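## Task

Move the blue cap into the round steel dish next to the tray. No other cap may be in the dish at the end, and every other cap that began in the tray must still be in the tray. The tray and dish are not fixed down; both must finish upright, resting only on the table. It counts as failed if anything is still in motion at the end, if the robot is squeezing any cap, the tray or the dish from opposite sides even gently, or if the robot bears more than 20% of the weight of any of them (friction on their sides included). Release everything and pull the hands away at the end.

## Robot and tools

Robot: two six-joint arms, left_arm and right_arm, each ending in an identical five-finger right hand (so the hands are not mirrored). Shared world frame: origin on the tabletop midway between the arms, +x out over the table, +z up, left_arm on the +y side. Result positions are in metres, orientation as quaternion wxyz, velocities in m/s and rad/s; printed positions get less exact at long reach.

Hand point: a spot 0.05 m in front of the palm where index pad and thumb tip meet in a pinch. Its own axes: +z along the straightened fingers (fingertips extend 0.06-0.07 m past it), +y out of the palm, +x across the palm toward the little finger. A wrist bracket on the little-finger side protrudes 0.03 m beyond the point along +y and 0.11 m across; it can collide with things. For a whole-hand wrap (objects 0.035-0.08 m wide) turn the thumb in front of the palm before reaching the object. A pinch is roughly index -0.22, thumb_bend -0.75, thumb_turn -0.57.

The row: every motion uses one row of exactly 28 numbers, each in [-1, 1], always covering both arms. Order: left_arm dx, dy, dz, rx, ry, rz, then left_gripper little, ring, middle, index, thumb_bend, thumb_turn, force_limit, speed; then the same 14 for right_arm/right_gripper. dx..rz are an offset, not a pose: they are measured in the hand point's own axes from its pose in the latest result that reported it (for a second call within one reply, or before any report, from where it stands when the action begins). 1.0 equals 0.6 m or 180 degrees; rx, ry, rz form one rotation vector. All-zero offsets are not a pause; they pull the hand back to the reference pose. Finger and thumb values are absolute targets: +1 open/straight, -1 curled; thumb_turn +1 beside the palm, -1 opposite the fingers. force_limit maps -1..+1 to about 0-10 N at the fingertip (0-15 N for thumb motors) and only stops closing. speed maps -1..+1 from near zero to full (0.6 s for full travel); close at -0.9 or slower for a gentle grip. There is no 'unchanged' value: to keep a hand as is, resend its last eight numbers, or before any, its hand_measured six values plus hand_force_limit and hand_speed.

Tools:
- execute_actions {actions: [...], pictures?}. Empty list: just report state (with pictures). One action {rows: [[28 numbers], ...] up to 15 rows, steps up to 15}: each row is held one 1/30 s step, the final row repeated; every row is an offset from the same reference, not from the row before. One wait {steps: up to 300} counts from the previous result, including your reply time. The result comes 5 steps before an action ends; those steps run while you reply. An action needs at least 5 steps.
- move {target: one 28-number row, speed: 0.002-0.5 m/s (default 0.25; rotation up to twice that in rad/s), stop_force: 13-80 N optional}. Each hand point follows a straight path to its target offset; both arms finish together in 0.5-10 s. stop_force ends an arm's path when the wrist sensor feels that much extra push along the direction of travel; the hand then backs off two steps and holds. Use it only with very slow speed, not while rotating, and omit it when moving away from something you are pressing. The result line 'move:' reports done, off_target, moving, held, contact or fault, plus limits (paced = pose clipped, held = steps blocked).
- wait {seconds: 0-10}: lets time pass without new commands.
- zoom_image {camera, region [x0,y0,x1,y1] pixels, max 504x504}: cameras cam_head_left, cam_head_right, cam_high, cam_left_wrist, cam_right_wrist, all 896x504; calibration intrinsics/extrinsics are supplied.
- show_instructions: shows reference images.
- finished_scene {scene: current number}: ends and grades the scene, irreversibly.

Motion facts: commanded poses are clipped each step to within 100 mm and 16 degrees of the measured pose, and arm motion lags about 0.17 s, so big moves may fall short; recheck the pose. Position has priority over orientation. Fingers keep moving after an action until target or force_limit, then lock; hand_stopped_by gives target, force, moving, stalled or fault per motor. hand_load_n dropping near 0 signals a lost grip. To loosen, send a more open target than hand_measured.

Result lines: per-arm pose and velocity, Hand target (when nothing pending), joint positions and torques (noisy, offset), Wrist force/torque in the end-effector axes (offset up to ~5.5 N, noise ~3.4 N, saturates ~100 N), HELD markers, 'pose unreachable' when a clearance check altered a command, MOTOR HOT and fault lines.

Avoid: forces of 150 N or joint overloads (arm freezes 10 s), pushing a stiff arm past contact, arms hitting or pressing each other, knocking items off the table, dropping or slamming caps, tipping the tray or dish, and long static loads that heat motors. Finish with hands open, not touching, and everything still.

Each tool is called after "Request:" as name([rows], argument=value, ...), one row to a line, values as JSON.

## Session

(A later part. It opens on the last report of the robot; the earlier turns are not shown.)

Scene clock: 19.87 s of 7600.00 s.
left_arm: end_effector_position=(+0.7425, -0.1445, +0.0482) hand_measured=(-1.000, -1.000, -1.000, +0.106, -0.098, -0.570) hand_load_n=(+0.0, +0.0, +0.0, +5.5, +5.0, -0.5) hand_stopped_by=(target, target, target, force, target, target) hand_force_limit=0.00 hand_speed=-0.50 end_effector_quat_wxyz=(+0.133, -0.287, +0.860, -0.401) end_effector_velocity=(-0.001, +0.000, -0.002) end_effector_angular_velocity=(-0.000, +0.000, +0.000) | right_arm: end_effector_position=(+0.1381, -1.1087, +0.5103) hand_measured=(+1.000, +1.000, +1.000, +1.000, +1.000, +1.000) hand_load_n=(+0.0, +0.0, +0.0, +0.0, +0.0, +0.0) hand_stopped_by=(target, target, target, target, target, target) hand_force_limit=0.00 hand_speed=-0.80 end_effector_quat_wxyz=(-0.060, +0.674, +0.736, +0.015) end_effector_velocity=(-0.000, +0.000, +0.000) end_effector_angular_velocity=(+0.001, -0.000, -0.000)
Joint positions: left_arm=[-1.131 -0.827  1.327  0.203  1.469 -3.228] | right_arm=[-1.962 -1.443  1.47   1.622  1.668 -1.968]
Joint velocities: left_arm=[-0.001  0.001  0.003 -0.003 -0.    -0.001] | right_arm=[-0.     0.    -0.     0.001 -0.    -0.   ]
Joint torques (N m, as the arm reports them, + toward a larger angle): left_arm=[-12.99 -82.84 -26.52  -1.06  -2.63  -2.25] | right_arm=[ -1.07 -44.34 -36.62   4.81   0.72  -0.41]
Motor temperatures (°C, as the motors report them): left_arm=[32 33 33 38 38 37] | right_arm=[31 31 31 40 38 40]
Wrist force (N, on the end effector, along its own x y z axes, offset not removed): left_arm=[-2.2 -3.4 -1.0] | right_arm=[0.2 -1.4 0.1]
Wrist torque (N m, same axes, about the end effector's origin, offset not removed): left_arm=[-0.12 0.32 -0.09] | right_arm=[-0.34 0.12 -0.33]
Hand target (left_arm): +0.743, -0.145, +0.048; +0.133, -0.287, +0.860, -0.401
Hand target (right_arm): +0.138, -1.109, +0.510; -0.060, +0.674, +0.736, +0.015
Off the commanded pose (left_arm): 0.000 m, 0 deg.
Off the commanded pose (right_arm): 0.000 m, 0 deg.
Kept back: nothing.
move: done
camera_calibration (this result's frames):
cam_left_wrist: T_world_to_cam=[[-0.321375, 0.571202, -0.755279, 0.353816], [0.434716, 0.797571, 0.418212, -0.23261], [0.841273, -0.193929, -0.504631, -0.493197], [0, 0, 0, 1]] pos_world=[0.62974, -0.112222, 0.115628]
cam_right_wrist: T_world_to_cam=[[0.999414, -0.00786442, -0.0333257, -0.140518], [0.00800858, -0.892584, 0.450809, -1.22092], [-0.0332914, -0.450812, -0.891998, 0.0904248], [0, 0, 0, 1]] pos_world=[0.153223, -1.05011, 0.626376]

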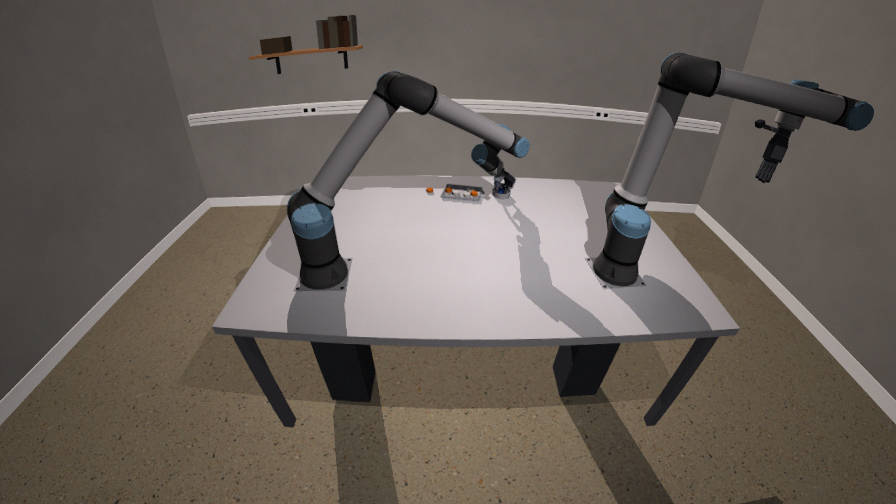

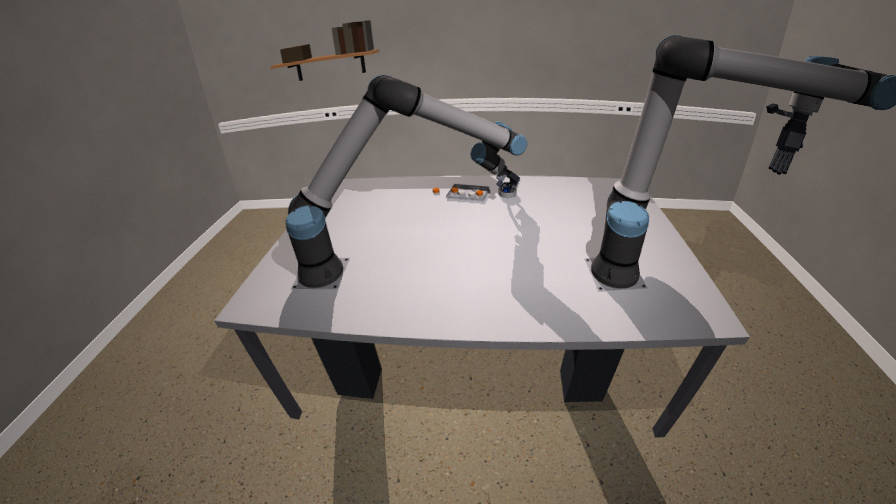

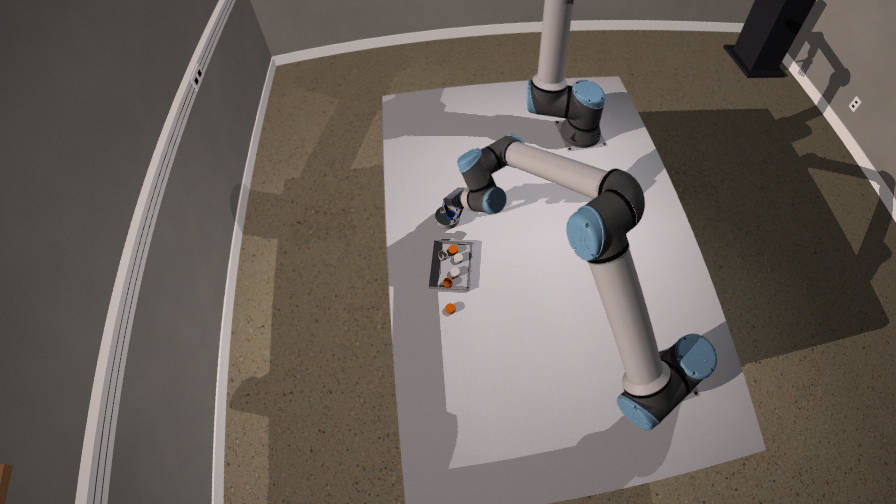

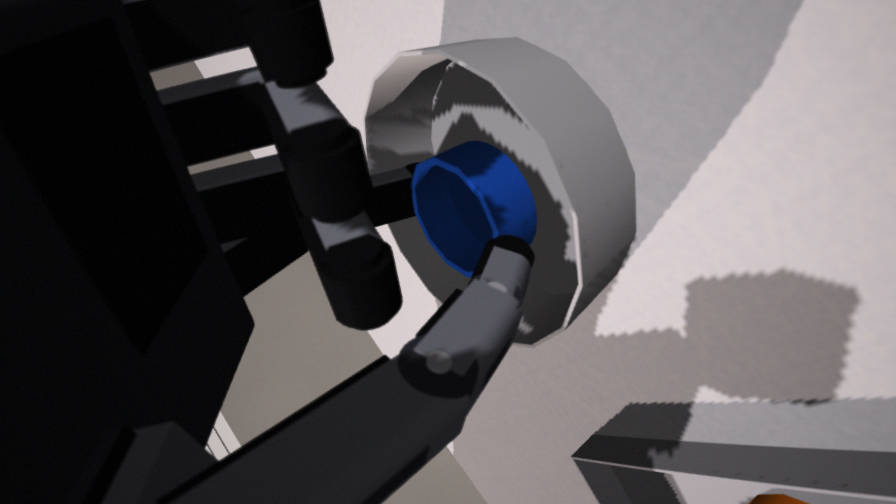

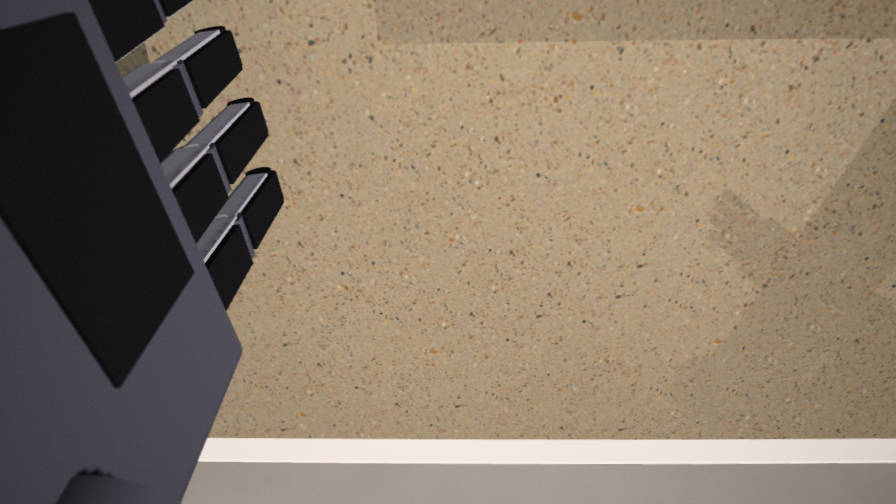

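Centered. Lower slightly, release, lift.

Request:
move(target=[0,0.008,0.0065,0,0,0,-1,-1,-1,-0.3,-0.1,-0.57,0,-0.5,0,0,0,0,0,0,1,1,1,1,1,1,0,-0.8], speed=0.03, stop_force=13)

Request:
move(target=[0,0,0,0,0,0,-1,-1,-1,0.35,-0.1,-0.57,0,0,0,0,0,0,0,0,1,1,1,1,1,1,0,-0.8])

Request:
move(target=[0,-0.128,-0.107,0,0,0,-1,-1,-1,0.35,-0.1,-0.57,0,0,0,0,0,0,0,0,1,1,1,1,1,1,0,-0.8], speed=0.15)

Request:
wait(seconds=1)

Scene clock: 20.80 s of 7600.00 s.
left_arm: end_effector_position=(+0.7425, -0.1445, +0.0421) hand_measured=(-1.000, -1.000, -1.000, +0.106, -0.098, -0.570) hand_load_n=(+0.0, +0.0, +0.0, +5.5, +5.0, -0.5) hand_stopped_by=(target, target, target, force, target, target) hand_force_limit=0.00 hand_speed=-0.50 end_effector_quat_wxyz=(+0.133, -0.287, +0.860, -0.401) end_effector_velocity=(-0.000, -0.001, -0.001) end_effector_angular_velocity=(-0.001, -0.000, -0.001) | right_arm: end_effector_position=(+0.1381, -1.1087, +0.5103) hand_measured=(+1.000, +1.000, +1.000, +1.000, +1.000, +1.000) hand_load_n=(+0.0, +0.0, +0.0, +0.0, +0.0, +0.0) hand_stopped_by=(target, target, target, target, target, target) hand_force_limit=0.00 hand_speed=-0.80 end_effector_quat_wxyz=(-0.060, +0.674, +0.736, +0.015) end_effector_velocity=(-0.000, -0.000, -0.000) end_effector_angular_velocity=(+0.000, -0.000, -0.000)
Joint positions: left_arm=[-1.131 -0.822  1.33   0.195  1.469 -3.228] | right_arm=[-1.962 -1.443  1.47   1.622  1.668 -1.968]
Joint velocities: left_arm=[-0.001  0.001  0.    -0.002  0.     0.   ] | right_arm=[-0.     0.001 -0.    -0.    -0.     0.   ]
Joint torques (N m, as the arm reports them, + toward a larger angle): left_arm=[  0.06 -84.66 -26.55  -1.78  -1.81  -1.35] | right_arm=[ -3.03 -43.35 -36.17   4.58   0.82  -0.34]
Motor temperatures (°C, as the motors report them): left_arm=[32 33 33 38 38 37] | right_arm=[31 31 31 40 38 40]
Wrist force (N, on the end effector, along its own x y z axes, offset not removed): left_arm=[-4.0 1.4 3.7] | right_arm=[-1.0 -0.6 -1.9]
Wrist torque (N m, same axes, about the end effector's origin, offset not removed): left_arm=[0.48 0.31 -0.02] | right_arm=[-0.19 0.48 -0.35]
Hand target (left_arm): +0.742, -0.144, +0.042; +0.133, -0.287, +0.860, -0.401
Hand target (right_arm): +0.138, -1.109, +0.510; -0.060, +0.674, +0.736, +0.015
Off the commanded pose (left_arm): 0.000 m, 0 deg.
Off the commanded pose (right_arm): 0.000 m, 0 deg.
Kept back: nothing.
move: done
camera_calibration (this result's frames):
cam_left_wrist: T_world_to_cam=[[-0.321374, 0.571205, -0.755278, 0.349184], [0.434716, 0.79757, 0.418216, -0.230091], [0.841273, -0.193928, -0.50463, -0.496188], [0, 0, 0, 1]] pos_world=[0.629673, -0.112166, 0.109567]
cam_right_wrist: T_world_to_cam=[[0.999414, -0.00786426, -0.0333257, -0.140518], [0.00800871, -0.892584, 0.450809, -1.22092], [-0.0332913, -0.450812, -0.891998, 0.0904249], [0, 0, 0, 1]] pos_world=[0.153223, -1.05011, 0.626377]

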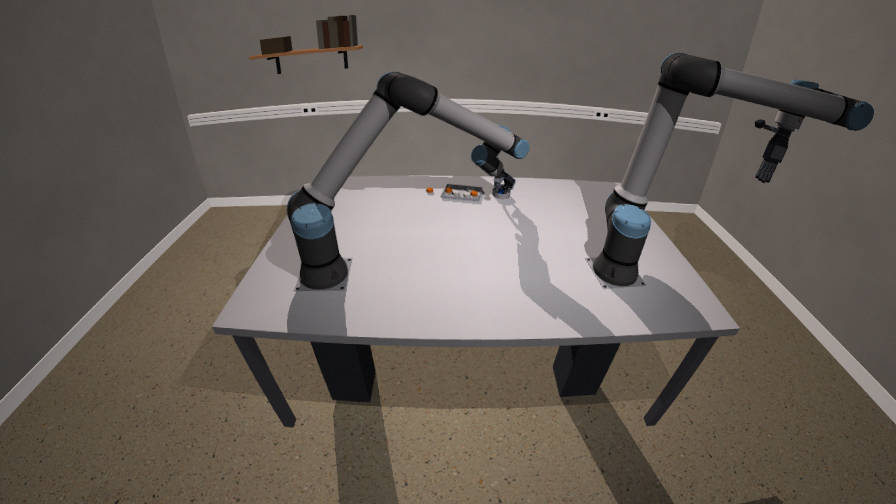

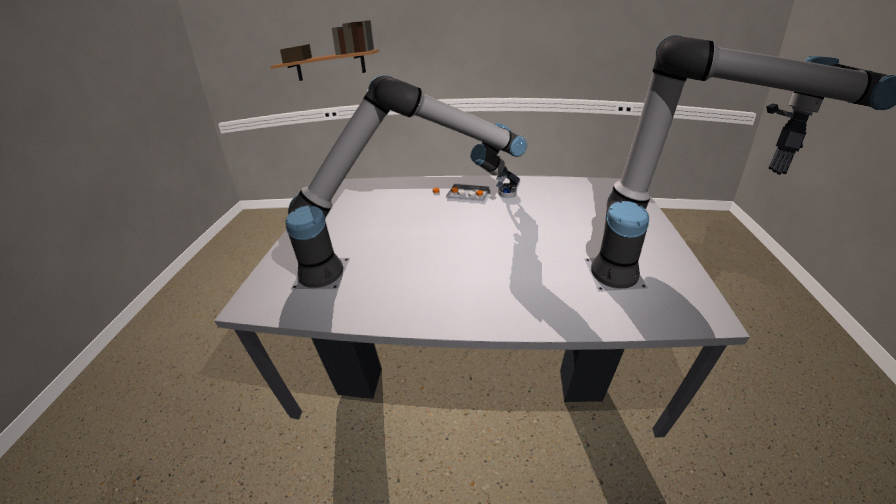

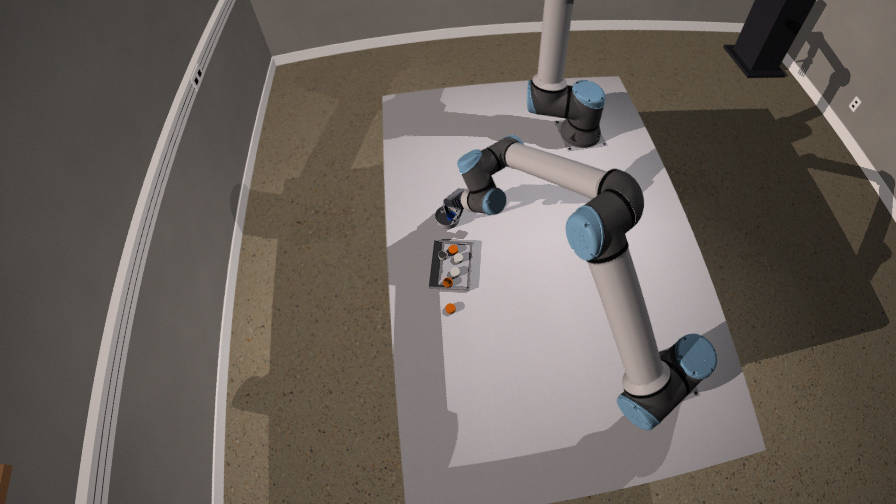

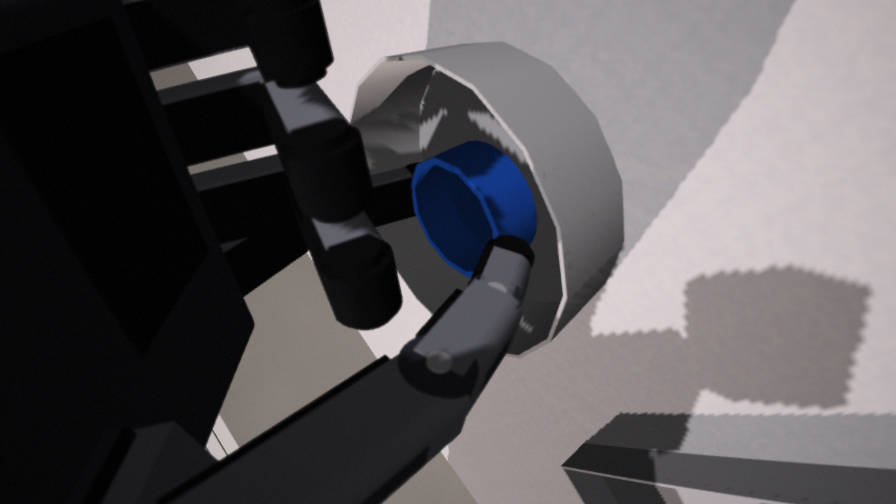

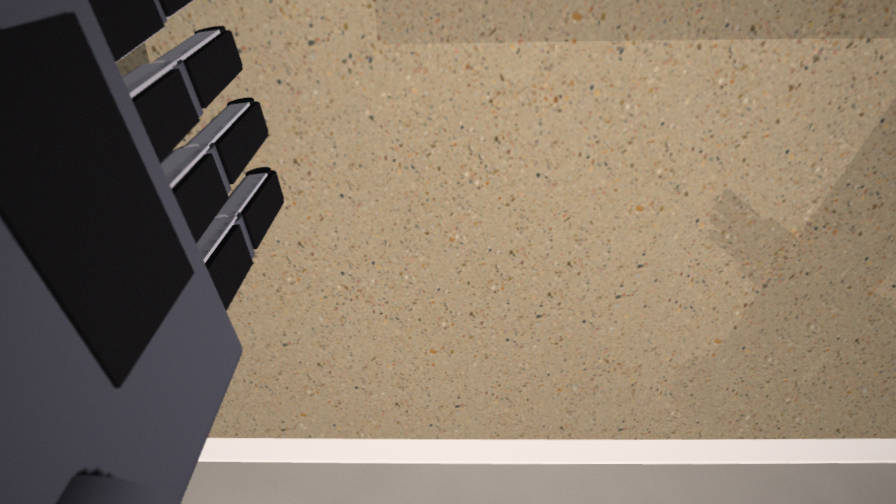

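Scene clock: 21.30 s of 7600.00 s.
left_arm: end_effector_position=(+0.7425, -0.1445, +0.0421) hand_measured=(-1.000, -1.000, -1.000, +0.350, -0.100, -0.570) hand_load_n=(+0.0, +0.0, +0.0, +0.0, +0.0, +0.0) hand_stopped_by=(target, target, target, target, target, target) hand_force_limit=0.00 hand_speed=0.00 end_effector_quat_wxyz=(+0.133, -0.287, +0.860, -0.401) end_effector_velocity=(-0.000, -0.000, -0.000) end_effector_angular_velocity=(+0.000, -0.000, -0.000) | right_arm: end_effector_position=(+0.1381, -1.1087, +0.5103) hand_measured=(+1.000, +1.000, +1.000, +1.000, +1.000, +1.000) hand_load_n=(+0.0, +0.0, +0.0, +0.0, +0.0, +0.0) hand_stopped_by=(target, target, target, target, target, target) hand_force_limit=0.00 hand_speed=-0.80 end_effector_quat_wxyz=(-0.060, +0.674, +0.736, +0.015) end_effector_velocity=(-0.001, +0.000, +0.000) end_effector_angular_velocity=(+0.000, -0.000, -0.000)
Joint positions: left_arm=[-1.131 -0.822  1.33   0.195  1.469 -3.228] | right_arm=[-1.962 -1.443  1.47   1.622  1.668 -1.968]
Joint velocities: left_arm=[-0.  0. -0. -0. -0.  0.] | right_arm=[-0.001  0.    -0.     0.    -0.    -0.001]
Joint torques (N m, as the arm reports them, + toward a larger angle): left_arm=[ -0.88 -93.46 -29.23   0.57  -1.91  -1.44] | right_arm=[ -0.11 -45.31 -35.71   4.74   0.29  -0.41]
Motor temperatures (°C, as the motors report them): left_arm=[32 33 33 38 38 37] | right_arm=[31 31 31 40 38 40]
Wrist force (N, on the end effector, along its own x y z axes, offset not removed): left_arm=[1.9 0.7 -6.4] | right_arm=[-0.6 0.1 -1.7]
Wrist torque (N m, same axes, about the end effector's origin, offset not removed): left_arm=[0.73 -0.10 0.36] | right_arm=[-0.06 0.38 -0.29]
Hand target (left_arm): +0.742, -0.144, +0.042; +0.133, -0.287, +0.860, -0.401
Hand target (right_arm): +0.138, -1.109, +0.510; -0.060, +0.674, +0.736, +0.015
Off the commanded pose (left_arm): 0.000 m, 0 deg.
Off the commanded pose (right_arm): 0.000 m, 0 deg.
Kept back: nothing.
move: done
camera_calibration (this result's frames):
cam_left_wrist: T_world_to_cam=[[-0.321373, 0.571203, -0.755279, 0.349154], [0.434716, 0.79757, 0.418215, -0.230075], [0.841274, -0.193928, -0.504629, -0.496208], [0, 0, 0, 1]] pos_world=[0.629673, -0.112166, 0.109528]
cam_right_wrist: T_world_to_cam=[[0.999414, -0.00786446, -0.0333257, -0.140518], [0.00800853, -0.892584, 0.450809, -1.22092], [-0.0332913, -0.450812, -0.891998, 0.0904248], [0, 0, 0, 1]] pos_world=[0.153223, -1.05011, 0.626376]

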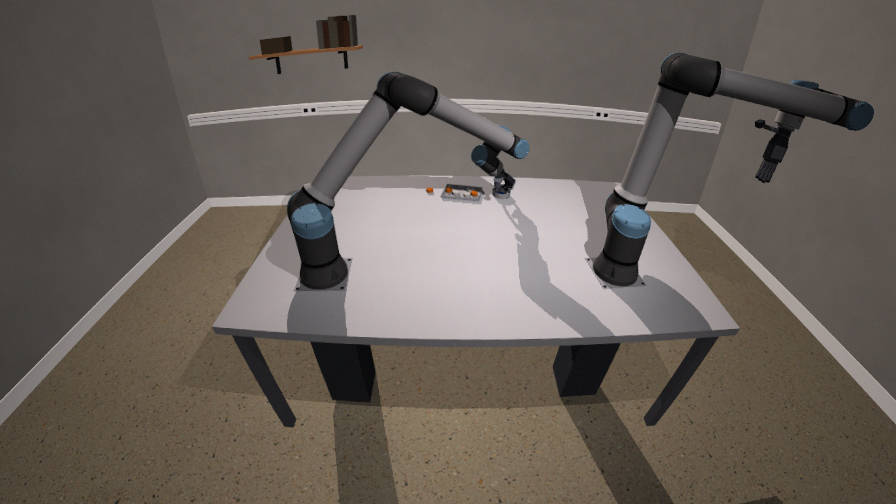

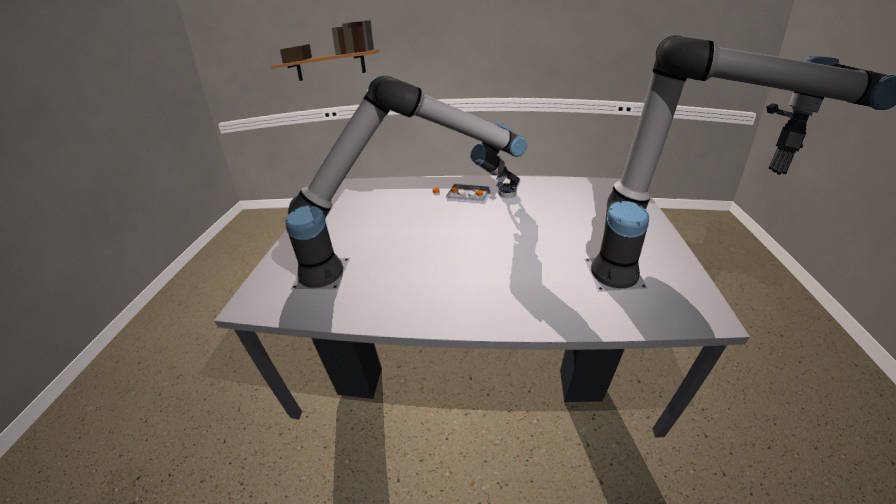

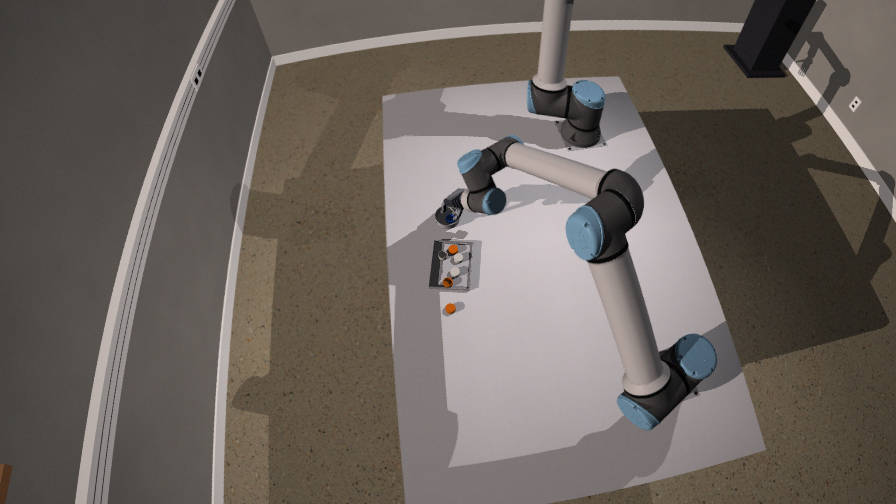

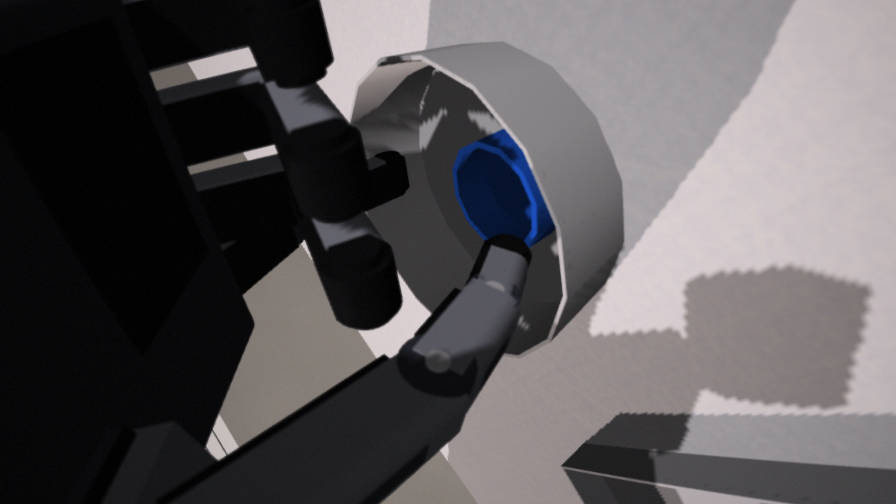

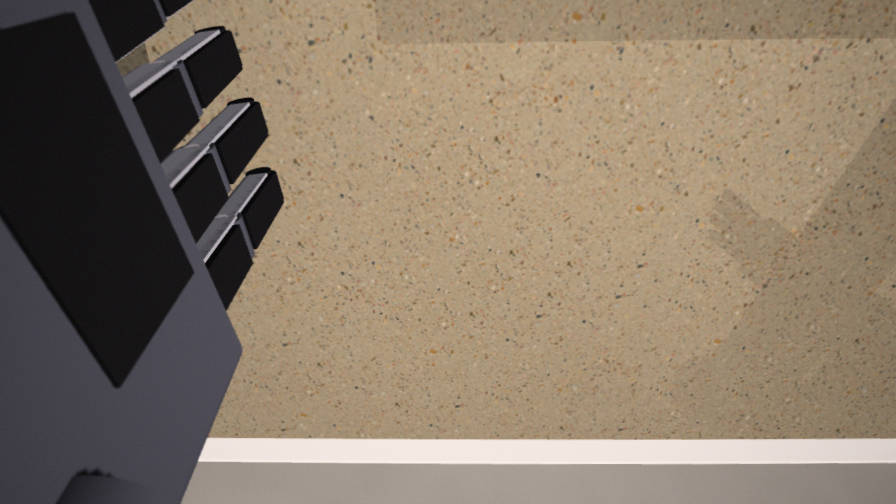

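Scene clock: 22.43 s of 7600.00 s.
left_arm: end_effector_position=(+0.7425, -0.1445, +0.1420) hand_measured=(-1.000, -1.000, -1.000, +0.350, -0.100, -0.570) hand_load_n=(+0.0, +0.0, +0.0, +0.0, +0.0, +0.0) hand_stopped_by=(target, target, target, target, target, target) hand_force_limit=0.00 hand_speed=0.00 end_effector_quat_wxyz=(+0.133, -0.287, +0.860, -0.401) end_effector_velocity=(+0.001, +0.000, +0.002) end_effector_angular_velocity=(-0.001, +0.000, +0.001) | right_arm: end_effector_position=(+0.1381, -1.1087, +0.5103) hand_measured=(+1.000, +1.000, +1.000, +1.000, +1.000, +1.000) hand_load_n=(+0.0, +0.0, +0.0, +0.0, +0.0, +0.0) hand_stopped_by=(target, target, target, target, target, target) hand_force_limit=0.00 hand_speed=-0.80 end_effector_quat_wxyz=(-0.060, +0.674, +0.736, +0.015) end_effector_velocity=(-0.000, -0.000, -0.000) end_effector_angular_velocity=(+0.000, +0.000, -0.000)
Joint positions: left_arm=[-1.131 -0.894  1.264  0.332  1.469 -3.228] | right_arm=[-1.962 -1.443  1.47   1.622  1.668 -1.968]
Joint velocities: left_arm=[ 0.001 -0.001 -0.002  0.002  0.    -0.001] | right_arm=[-0.  0.  0. -0.  0. -0.]
Joint torques (N m, as the arm reports them, + toward a larger angle): left_arm=[ -11.47 -106.13  -43.79    3.86   -2.76    0.71] | right_arm=[ -0.36 -43.51 -36.61   4.64   0.64  -0.27]
Motor temperatures (°C, as the motors report them): left_arm=[32 33 33 38 38 37] | right_arm=[31 31 31 40 38 40]
Wrist force (N, on the end effector, along its own x y z axes, offset not removed): left_arm=[4.4 2.7 -6.7] | right_arm=[-0.6 -1.0 -0.3]
Wrist torque (N m, same axes, about the end effector's origin, offset not removed): left_arm=[1.09 -0.92 0.74] | right_arm=[-0.32 0.33 -0.34]
Hand target (left_arm): +0.742, -0.145, +0.142; +0.133, -0.287, +0.860, -0.401
Hand target (right_arm): +0.138, -1.109, +0.510; -0.060, +0.674, +0.736, +0.015
Off the commanded pose (left_arm): 0.000 m, 0 deg.
Off the commanded pose (right_arm): 0.000 m, 0 deg.
Kept back: nothing.
move: done
camera_calibration (this result's frames):
cam_left_wrist: T_world_to_cam=[[-0.321345, 0.571244, -0.75526, 0.42463], [0.434721, 0.797543, 0.418262, -0.271841], [0.841282, -0.193921, -0.504619, -0.445779], [0, 0, 0, 1]] pos_world=[0.629654, -0.112208, 0.209458]
cam_right_wrist: T_world_to_cam=[[0.999414, -0.00786427, -0.0333257, -0.140518], [0.00800871, -0.892584, 0.450809, -1.22092], [-0.0332913, -0.450812, -0.891998, 0.0904249], [0, 0, 0, 1]] pos_world=[0.153223, -1.05011, 0.626376]

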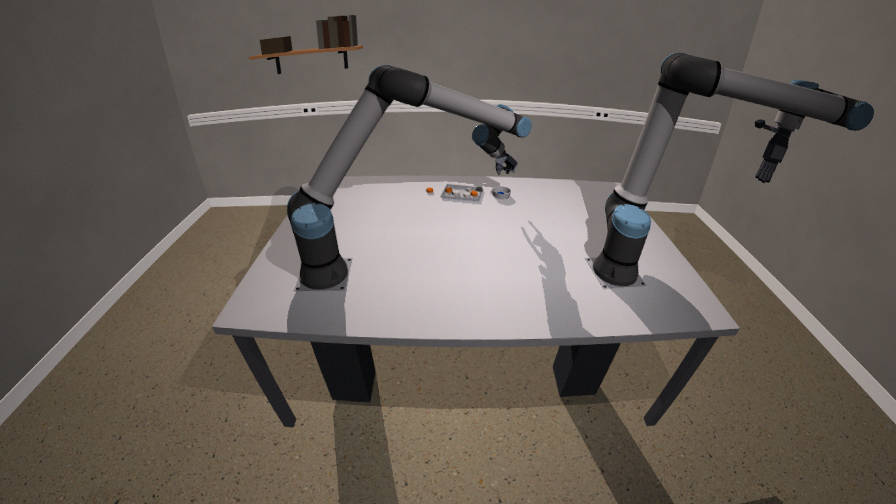

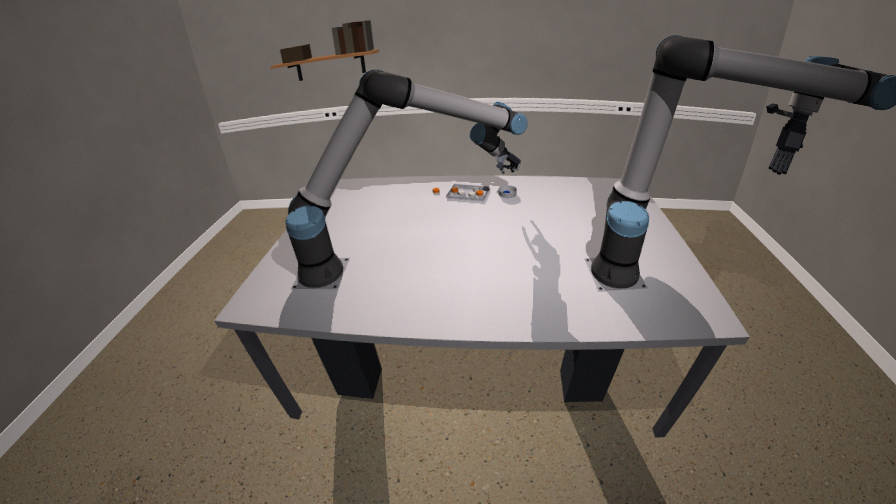

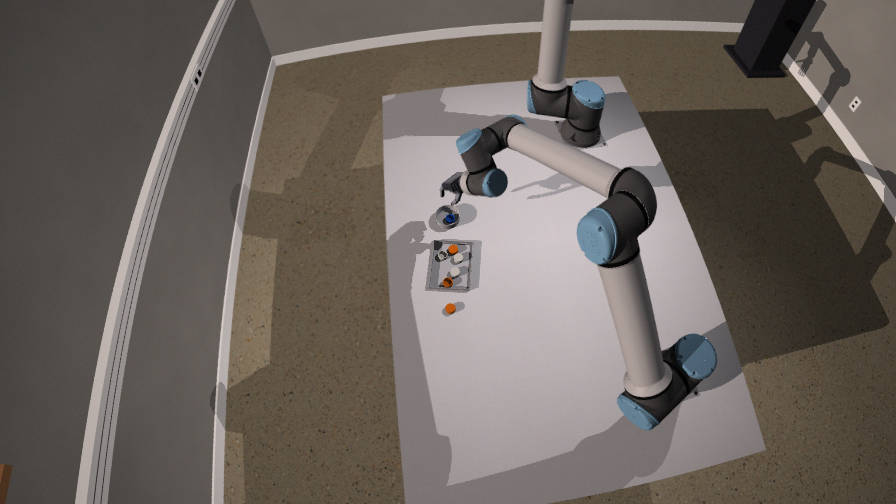

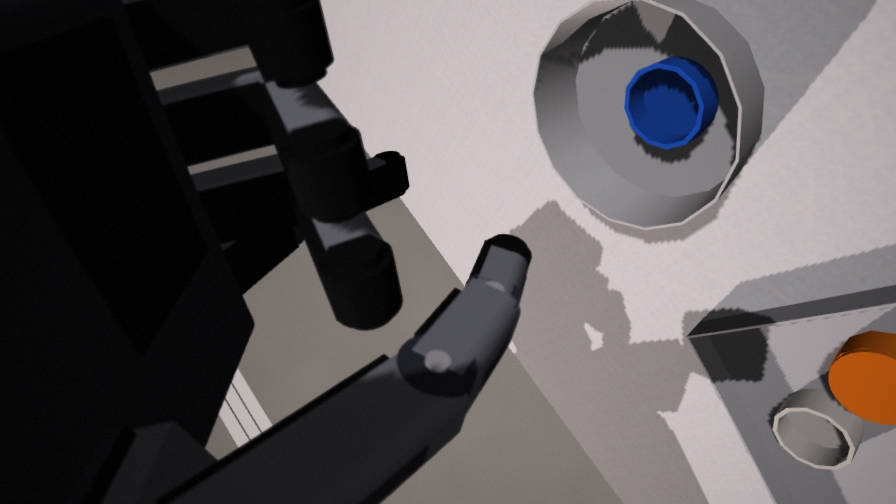

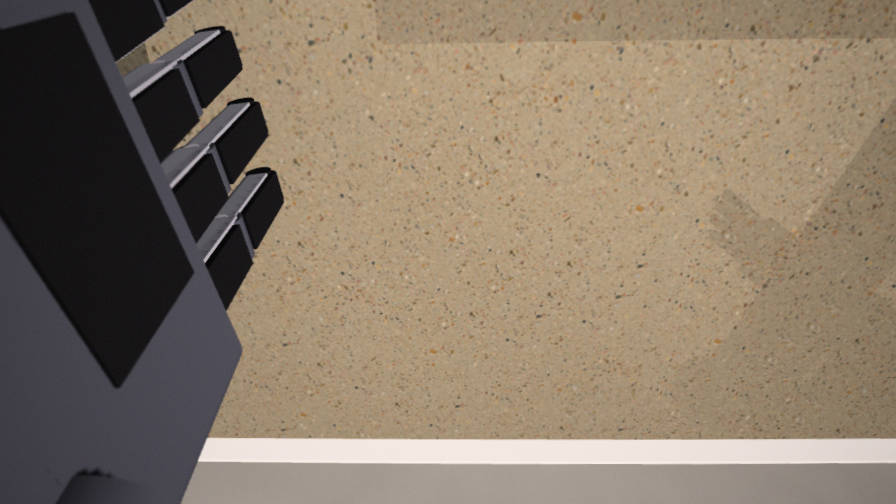

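Scene clock: 23.43 s of 7600.00 s.
left_arm: end_effector_position=(+0.7424, -0.1446, +0.1422) hand_measured=(-1.000, -1.000, -1.000, +0.350, -0.100, -0.570) hand_load_n=(+0.0, +0.0, +0.0, +0.0, +0.0, +0.0) hand_stopped_by=(target, target, target, target, target, target) hand_force_limit=0.00 hand_speed=0.00 end_effector_quat_wxyz=(+0.133, -0.287, +0.860, -0.401) end_effector_velocity=(-0.000, +0.000, -0.001) end_effector_angular_velocity=(+0.001, +0.000, -0.000) | right_arm: end_effector_position=(+0.1381, -1.1087, +0.5103) hand_measured=(+1.000, +1.000, +1.000, +1.000, +1.000, +1.000) hand_load_n=(+0.0, +0.0, +0.0, +0.0, +0.0, +0.0) hand_stopped_by=(target, target, target, target, target, target) hand_force_limit=0.00 hand_speed=-0.80 end_effector_quat_wxyz=(-0.060, +0.674, +0.736, +0.015) end_effector_velocity=(+0.001, +0.000, +0.000) end_effector_angular_velocity=(-0.000, +0.000, +0.001)
Joint positions: left_arm=[-1.131 -0.894  1.264  0.332  1.469 -3.228] | right_arm=[-1.962 -1.443  1.47   1.622  1.668 -1.968]
Joint velocities: left_arm=[-0.     0.001  0.     0.     0.     0.   ] | right_arm=[ 0.001 -0.     0.    -0.     0.     0.   ]
Joint torques (N m, as the arm reports them, + toward a larger angle): left_arm=[ -10.78 -106.11  -43.04    3.92   -2.82   -2.23] | right_arm=[ -3.38 -44.88 -35.22   4.78   0.65  -0.45]
Motor temperatures (°C, as the motors report them): left_arm=[32 33 33 38 38 37] | right_arm=[31 31 31 40 38 40]
Wrist force (N, on the end effector, along its own x y z axes, offset not removed): left_arm=[0.2 3.4 -6.5] | right_arm=[-2.0 -0.6 -0.4]
Wrist torque (N m, same axes, about the end effector's origin, offset not removed): left_arm=[1.17 0.09 0.03] | right_arm=[-0.23 0.55 -0.33]
Hand target (left_arm): +0.742, -0.145, +0.142; +0.133, -0.287, +0.860, -0.401
Hand target (right_arm): +0.138, -1.109, +0.510; -0.060, +0.674, +0.736, +0.015
Off the commanded pose (left_arm): 0.000 m, 0 deg.
Off the commanded pose (right_arm): 0.000 m, 0 deg.
Kept back: nothing.
Steps of this call (steps 1 to 30: nothing new was sent). Readings (end_effector_position | what the end effector reports):
1: left_arm (+0.7425, -0.1445, +0.1421) | right_arm (+0.1381, -1.1087, +0.5103) | left_arm hand_measured=(-1.000, -1.000, -1.000, +0.350, -0.100, -0.570) hand_load_n=(+0.0, +0.0, +0.0, +0.0, +0.0, +0.0) hand_stopped_by=(target, target, target, target, target, target) hand_force_limit=0.00 hand_speed=0.00 | right_arm hand_measured=(+1.000, +1.000, +1.000, +1.000, +1.000, +1.000) hand_load_n=(+0.0, +0.0, +0.0, +0.0, +0.0, +0.0) hand_stopped_by=(target, target, target, target, target, target) hand_force_limit=0.00 hand_speed=-0.80
2: left_arm (+0.7425, -0.1445, +0.1421) | right_arm (+0.1381, -1.1087, +0.5103) | left_arm hand_measured=(-1.000, -1.000, -1.000, +0.350, -0.100, -0.570) hand_load_n=(+0.0, +0.0, +0.0, +0.0, +0.0, +0.0) hand_stopped_by=(target, target, target, target, target, target) hand_force_limit=0.00 hand_speed=0.00 | right_arm hand_measured=(+1.000, +1.000, +1.000, +1.000, +1.000, +1.000) hand_load_n=(+0.0, +0.0, +0.0, +0.0, +0.0, +0.0) hand_stopped_by=(target, target, target, target, target, target) hand_force_limit=0.00 hand_speed=-0.80
4: left_arm (+0.7425, -0.1445, +0.1421) | right_arm (+0.1381, -1.1087, +0.5103) | left_arm hand_measured=(-1.000, -1.000, -1.000, +0.350, -0.100, -0.570) hand_load_n=(+0.0, +0.0, +0.0, +0.0, +0.0, +0.0) hand_stopped_by=(target, target, target, target, target, target) hand_force_limit=0.00 hand_speed=0.00 | right_arm hand_measured=(+1.000, +1.000, +1.000, +1.000, +1.000, +1.000) hand_load_n=(+0.0, +0.0, +0.0, +0.0, +0.0, +0.0) hand_stopped_by=(target, target, target, target, target, target) hand_force_limit=0.00 hand_speed=-0.80
8: left_arm (+0.7425, -0.1446, +0.1422) | right_arm (+0.1381, -1.1087, +0.5103) | left_arm hand_measured=(-1.000, -1.000, -1.000, +0.350, -0.100, -0.570) hand_load_n=(+0.0, +0.0, +0.0, +0.0, +0.0, +0.0) hand_stopped_by=(target, target, target, target, target, target) hand_force_limit=0.00 hand_speed=0.00 | right_arm hand_measured=(+1.000, +1.000, +1.000, +1.000, +1.000, +1.000) hand_load_n=(+0.0, +0.0, +0.0, +0.0, +0.0, +0.0) hand_stopped_by=(target, target, target, target, target, target) hand_force_limit=0.00 hand_speed=-0.80
30: the state above
camera_calibration (this result's frames):
cam_left_wrist: T_world_to_cam=[[-0.321373, 0.571203, -0.755279, 0.424763], [0.434715, 0.797571, 0.418215, -0.27186], [0.841274, -0.193929, -0.504628, -0.445698], [0, 0, 0, 1]] pos_world=[0.629643, -0.112232, 0.209599]
cam_right_wrist: T_world_to_cam=[[0.999414, -0.00786429, -0.0333257, -0.140518], [0.00800869, -0.892584, 0.450809, -1.22092], [-0.0332913, -0.450812, -0.891998, 0.0904247], [0, 0, 0, 1]] pos_world=[0.153223, -1.05011, 0.626376]

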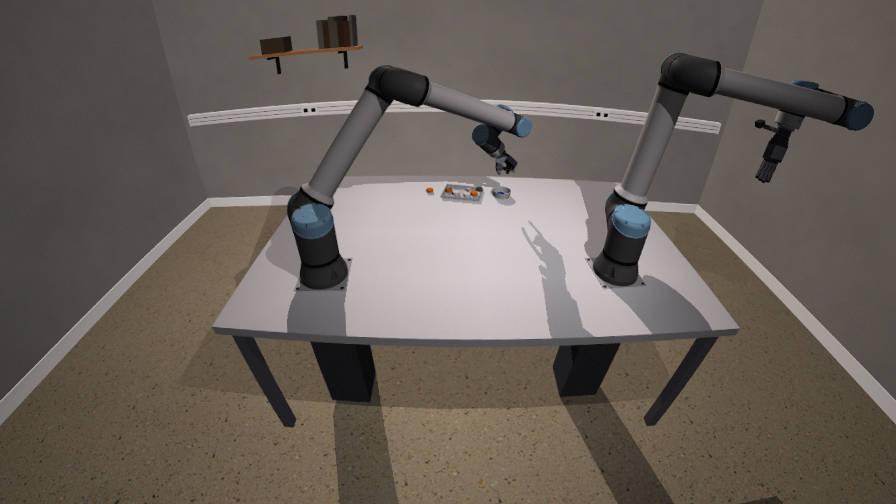

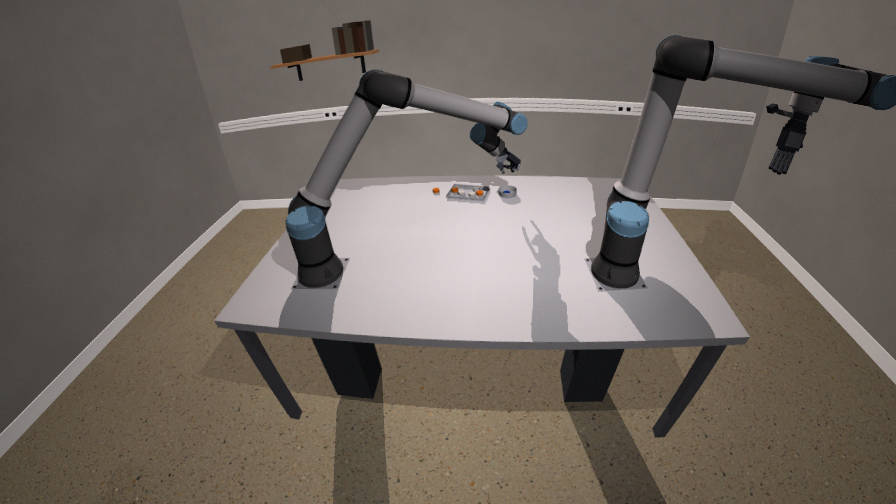

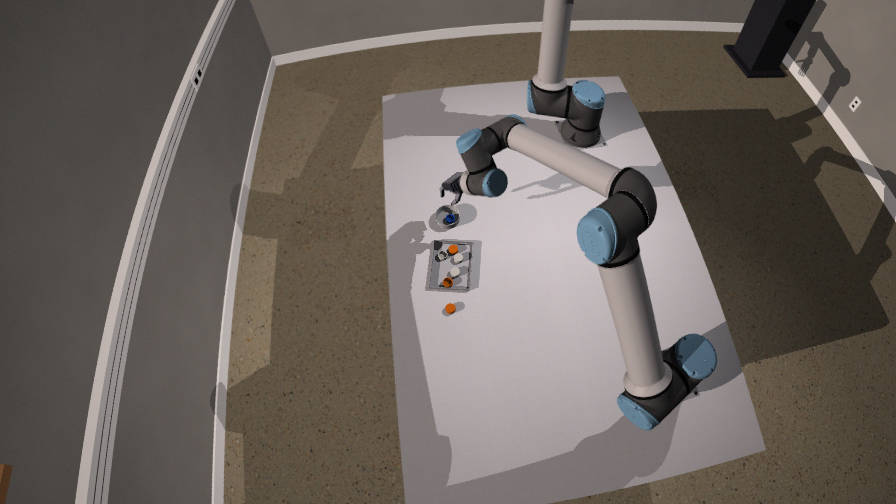

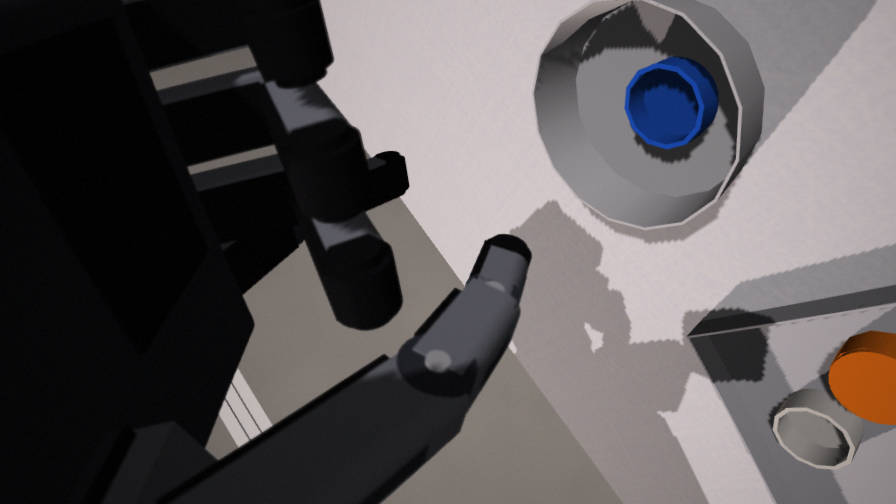

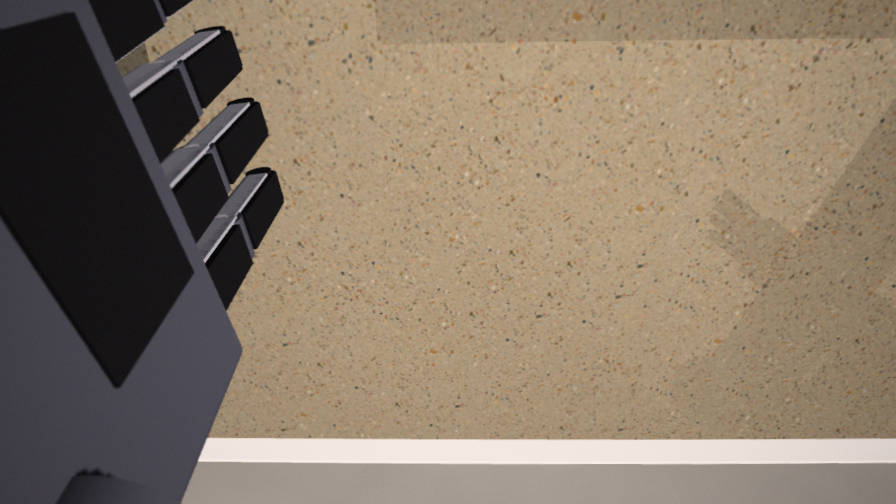

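Request:
finished_scene(scene=2)

The scene is finished: the task was done.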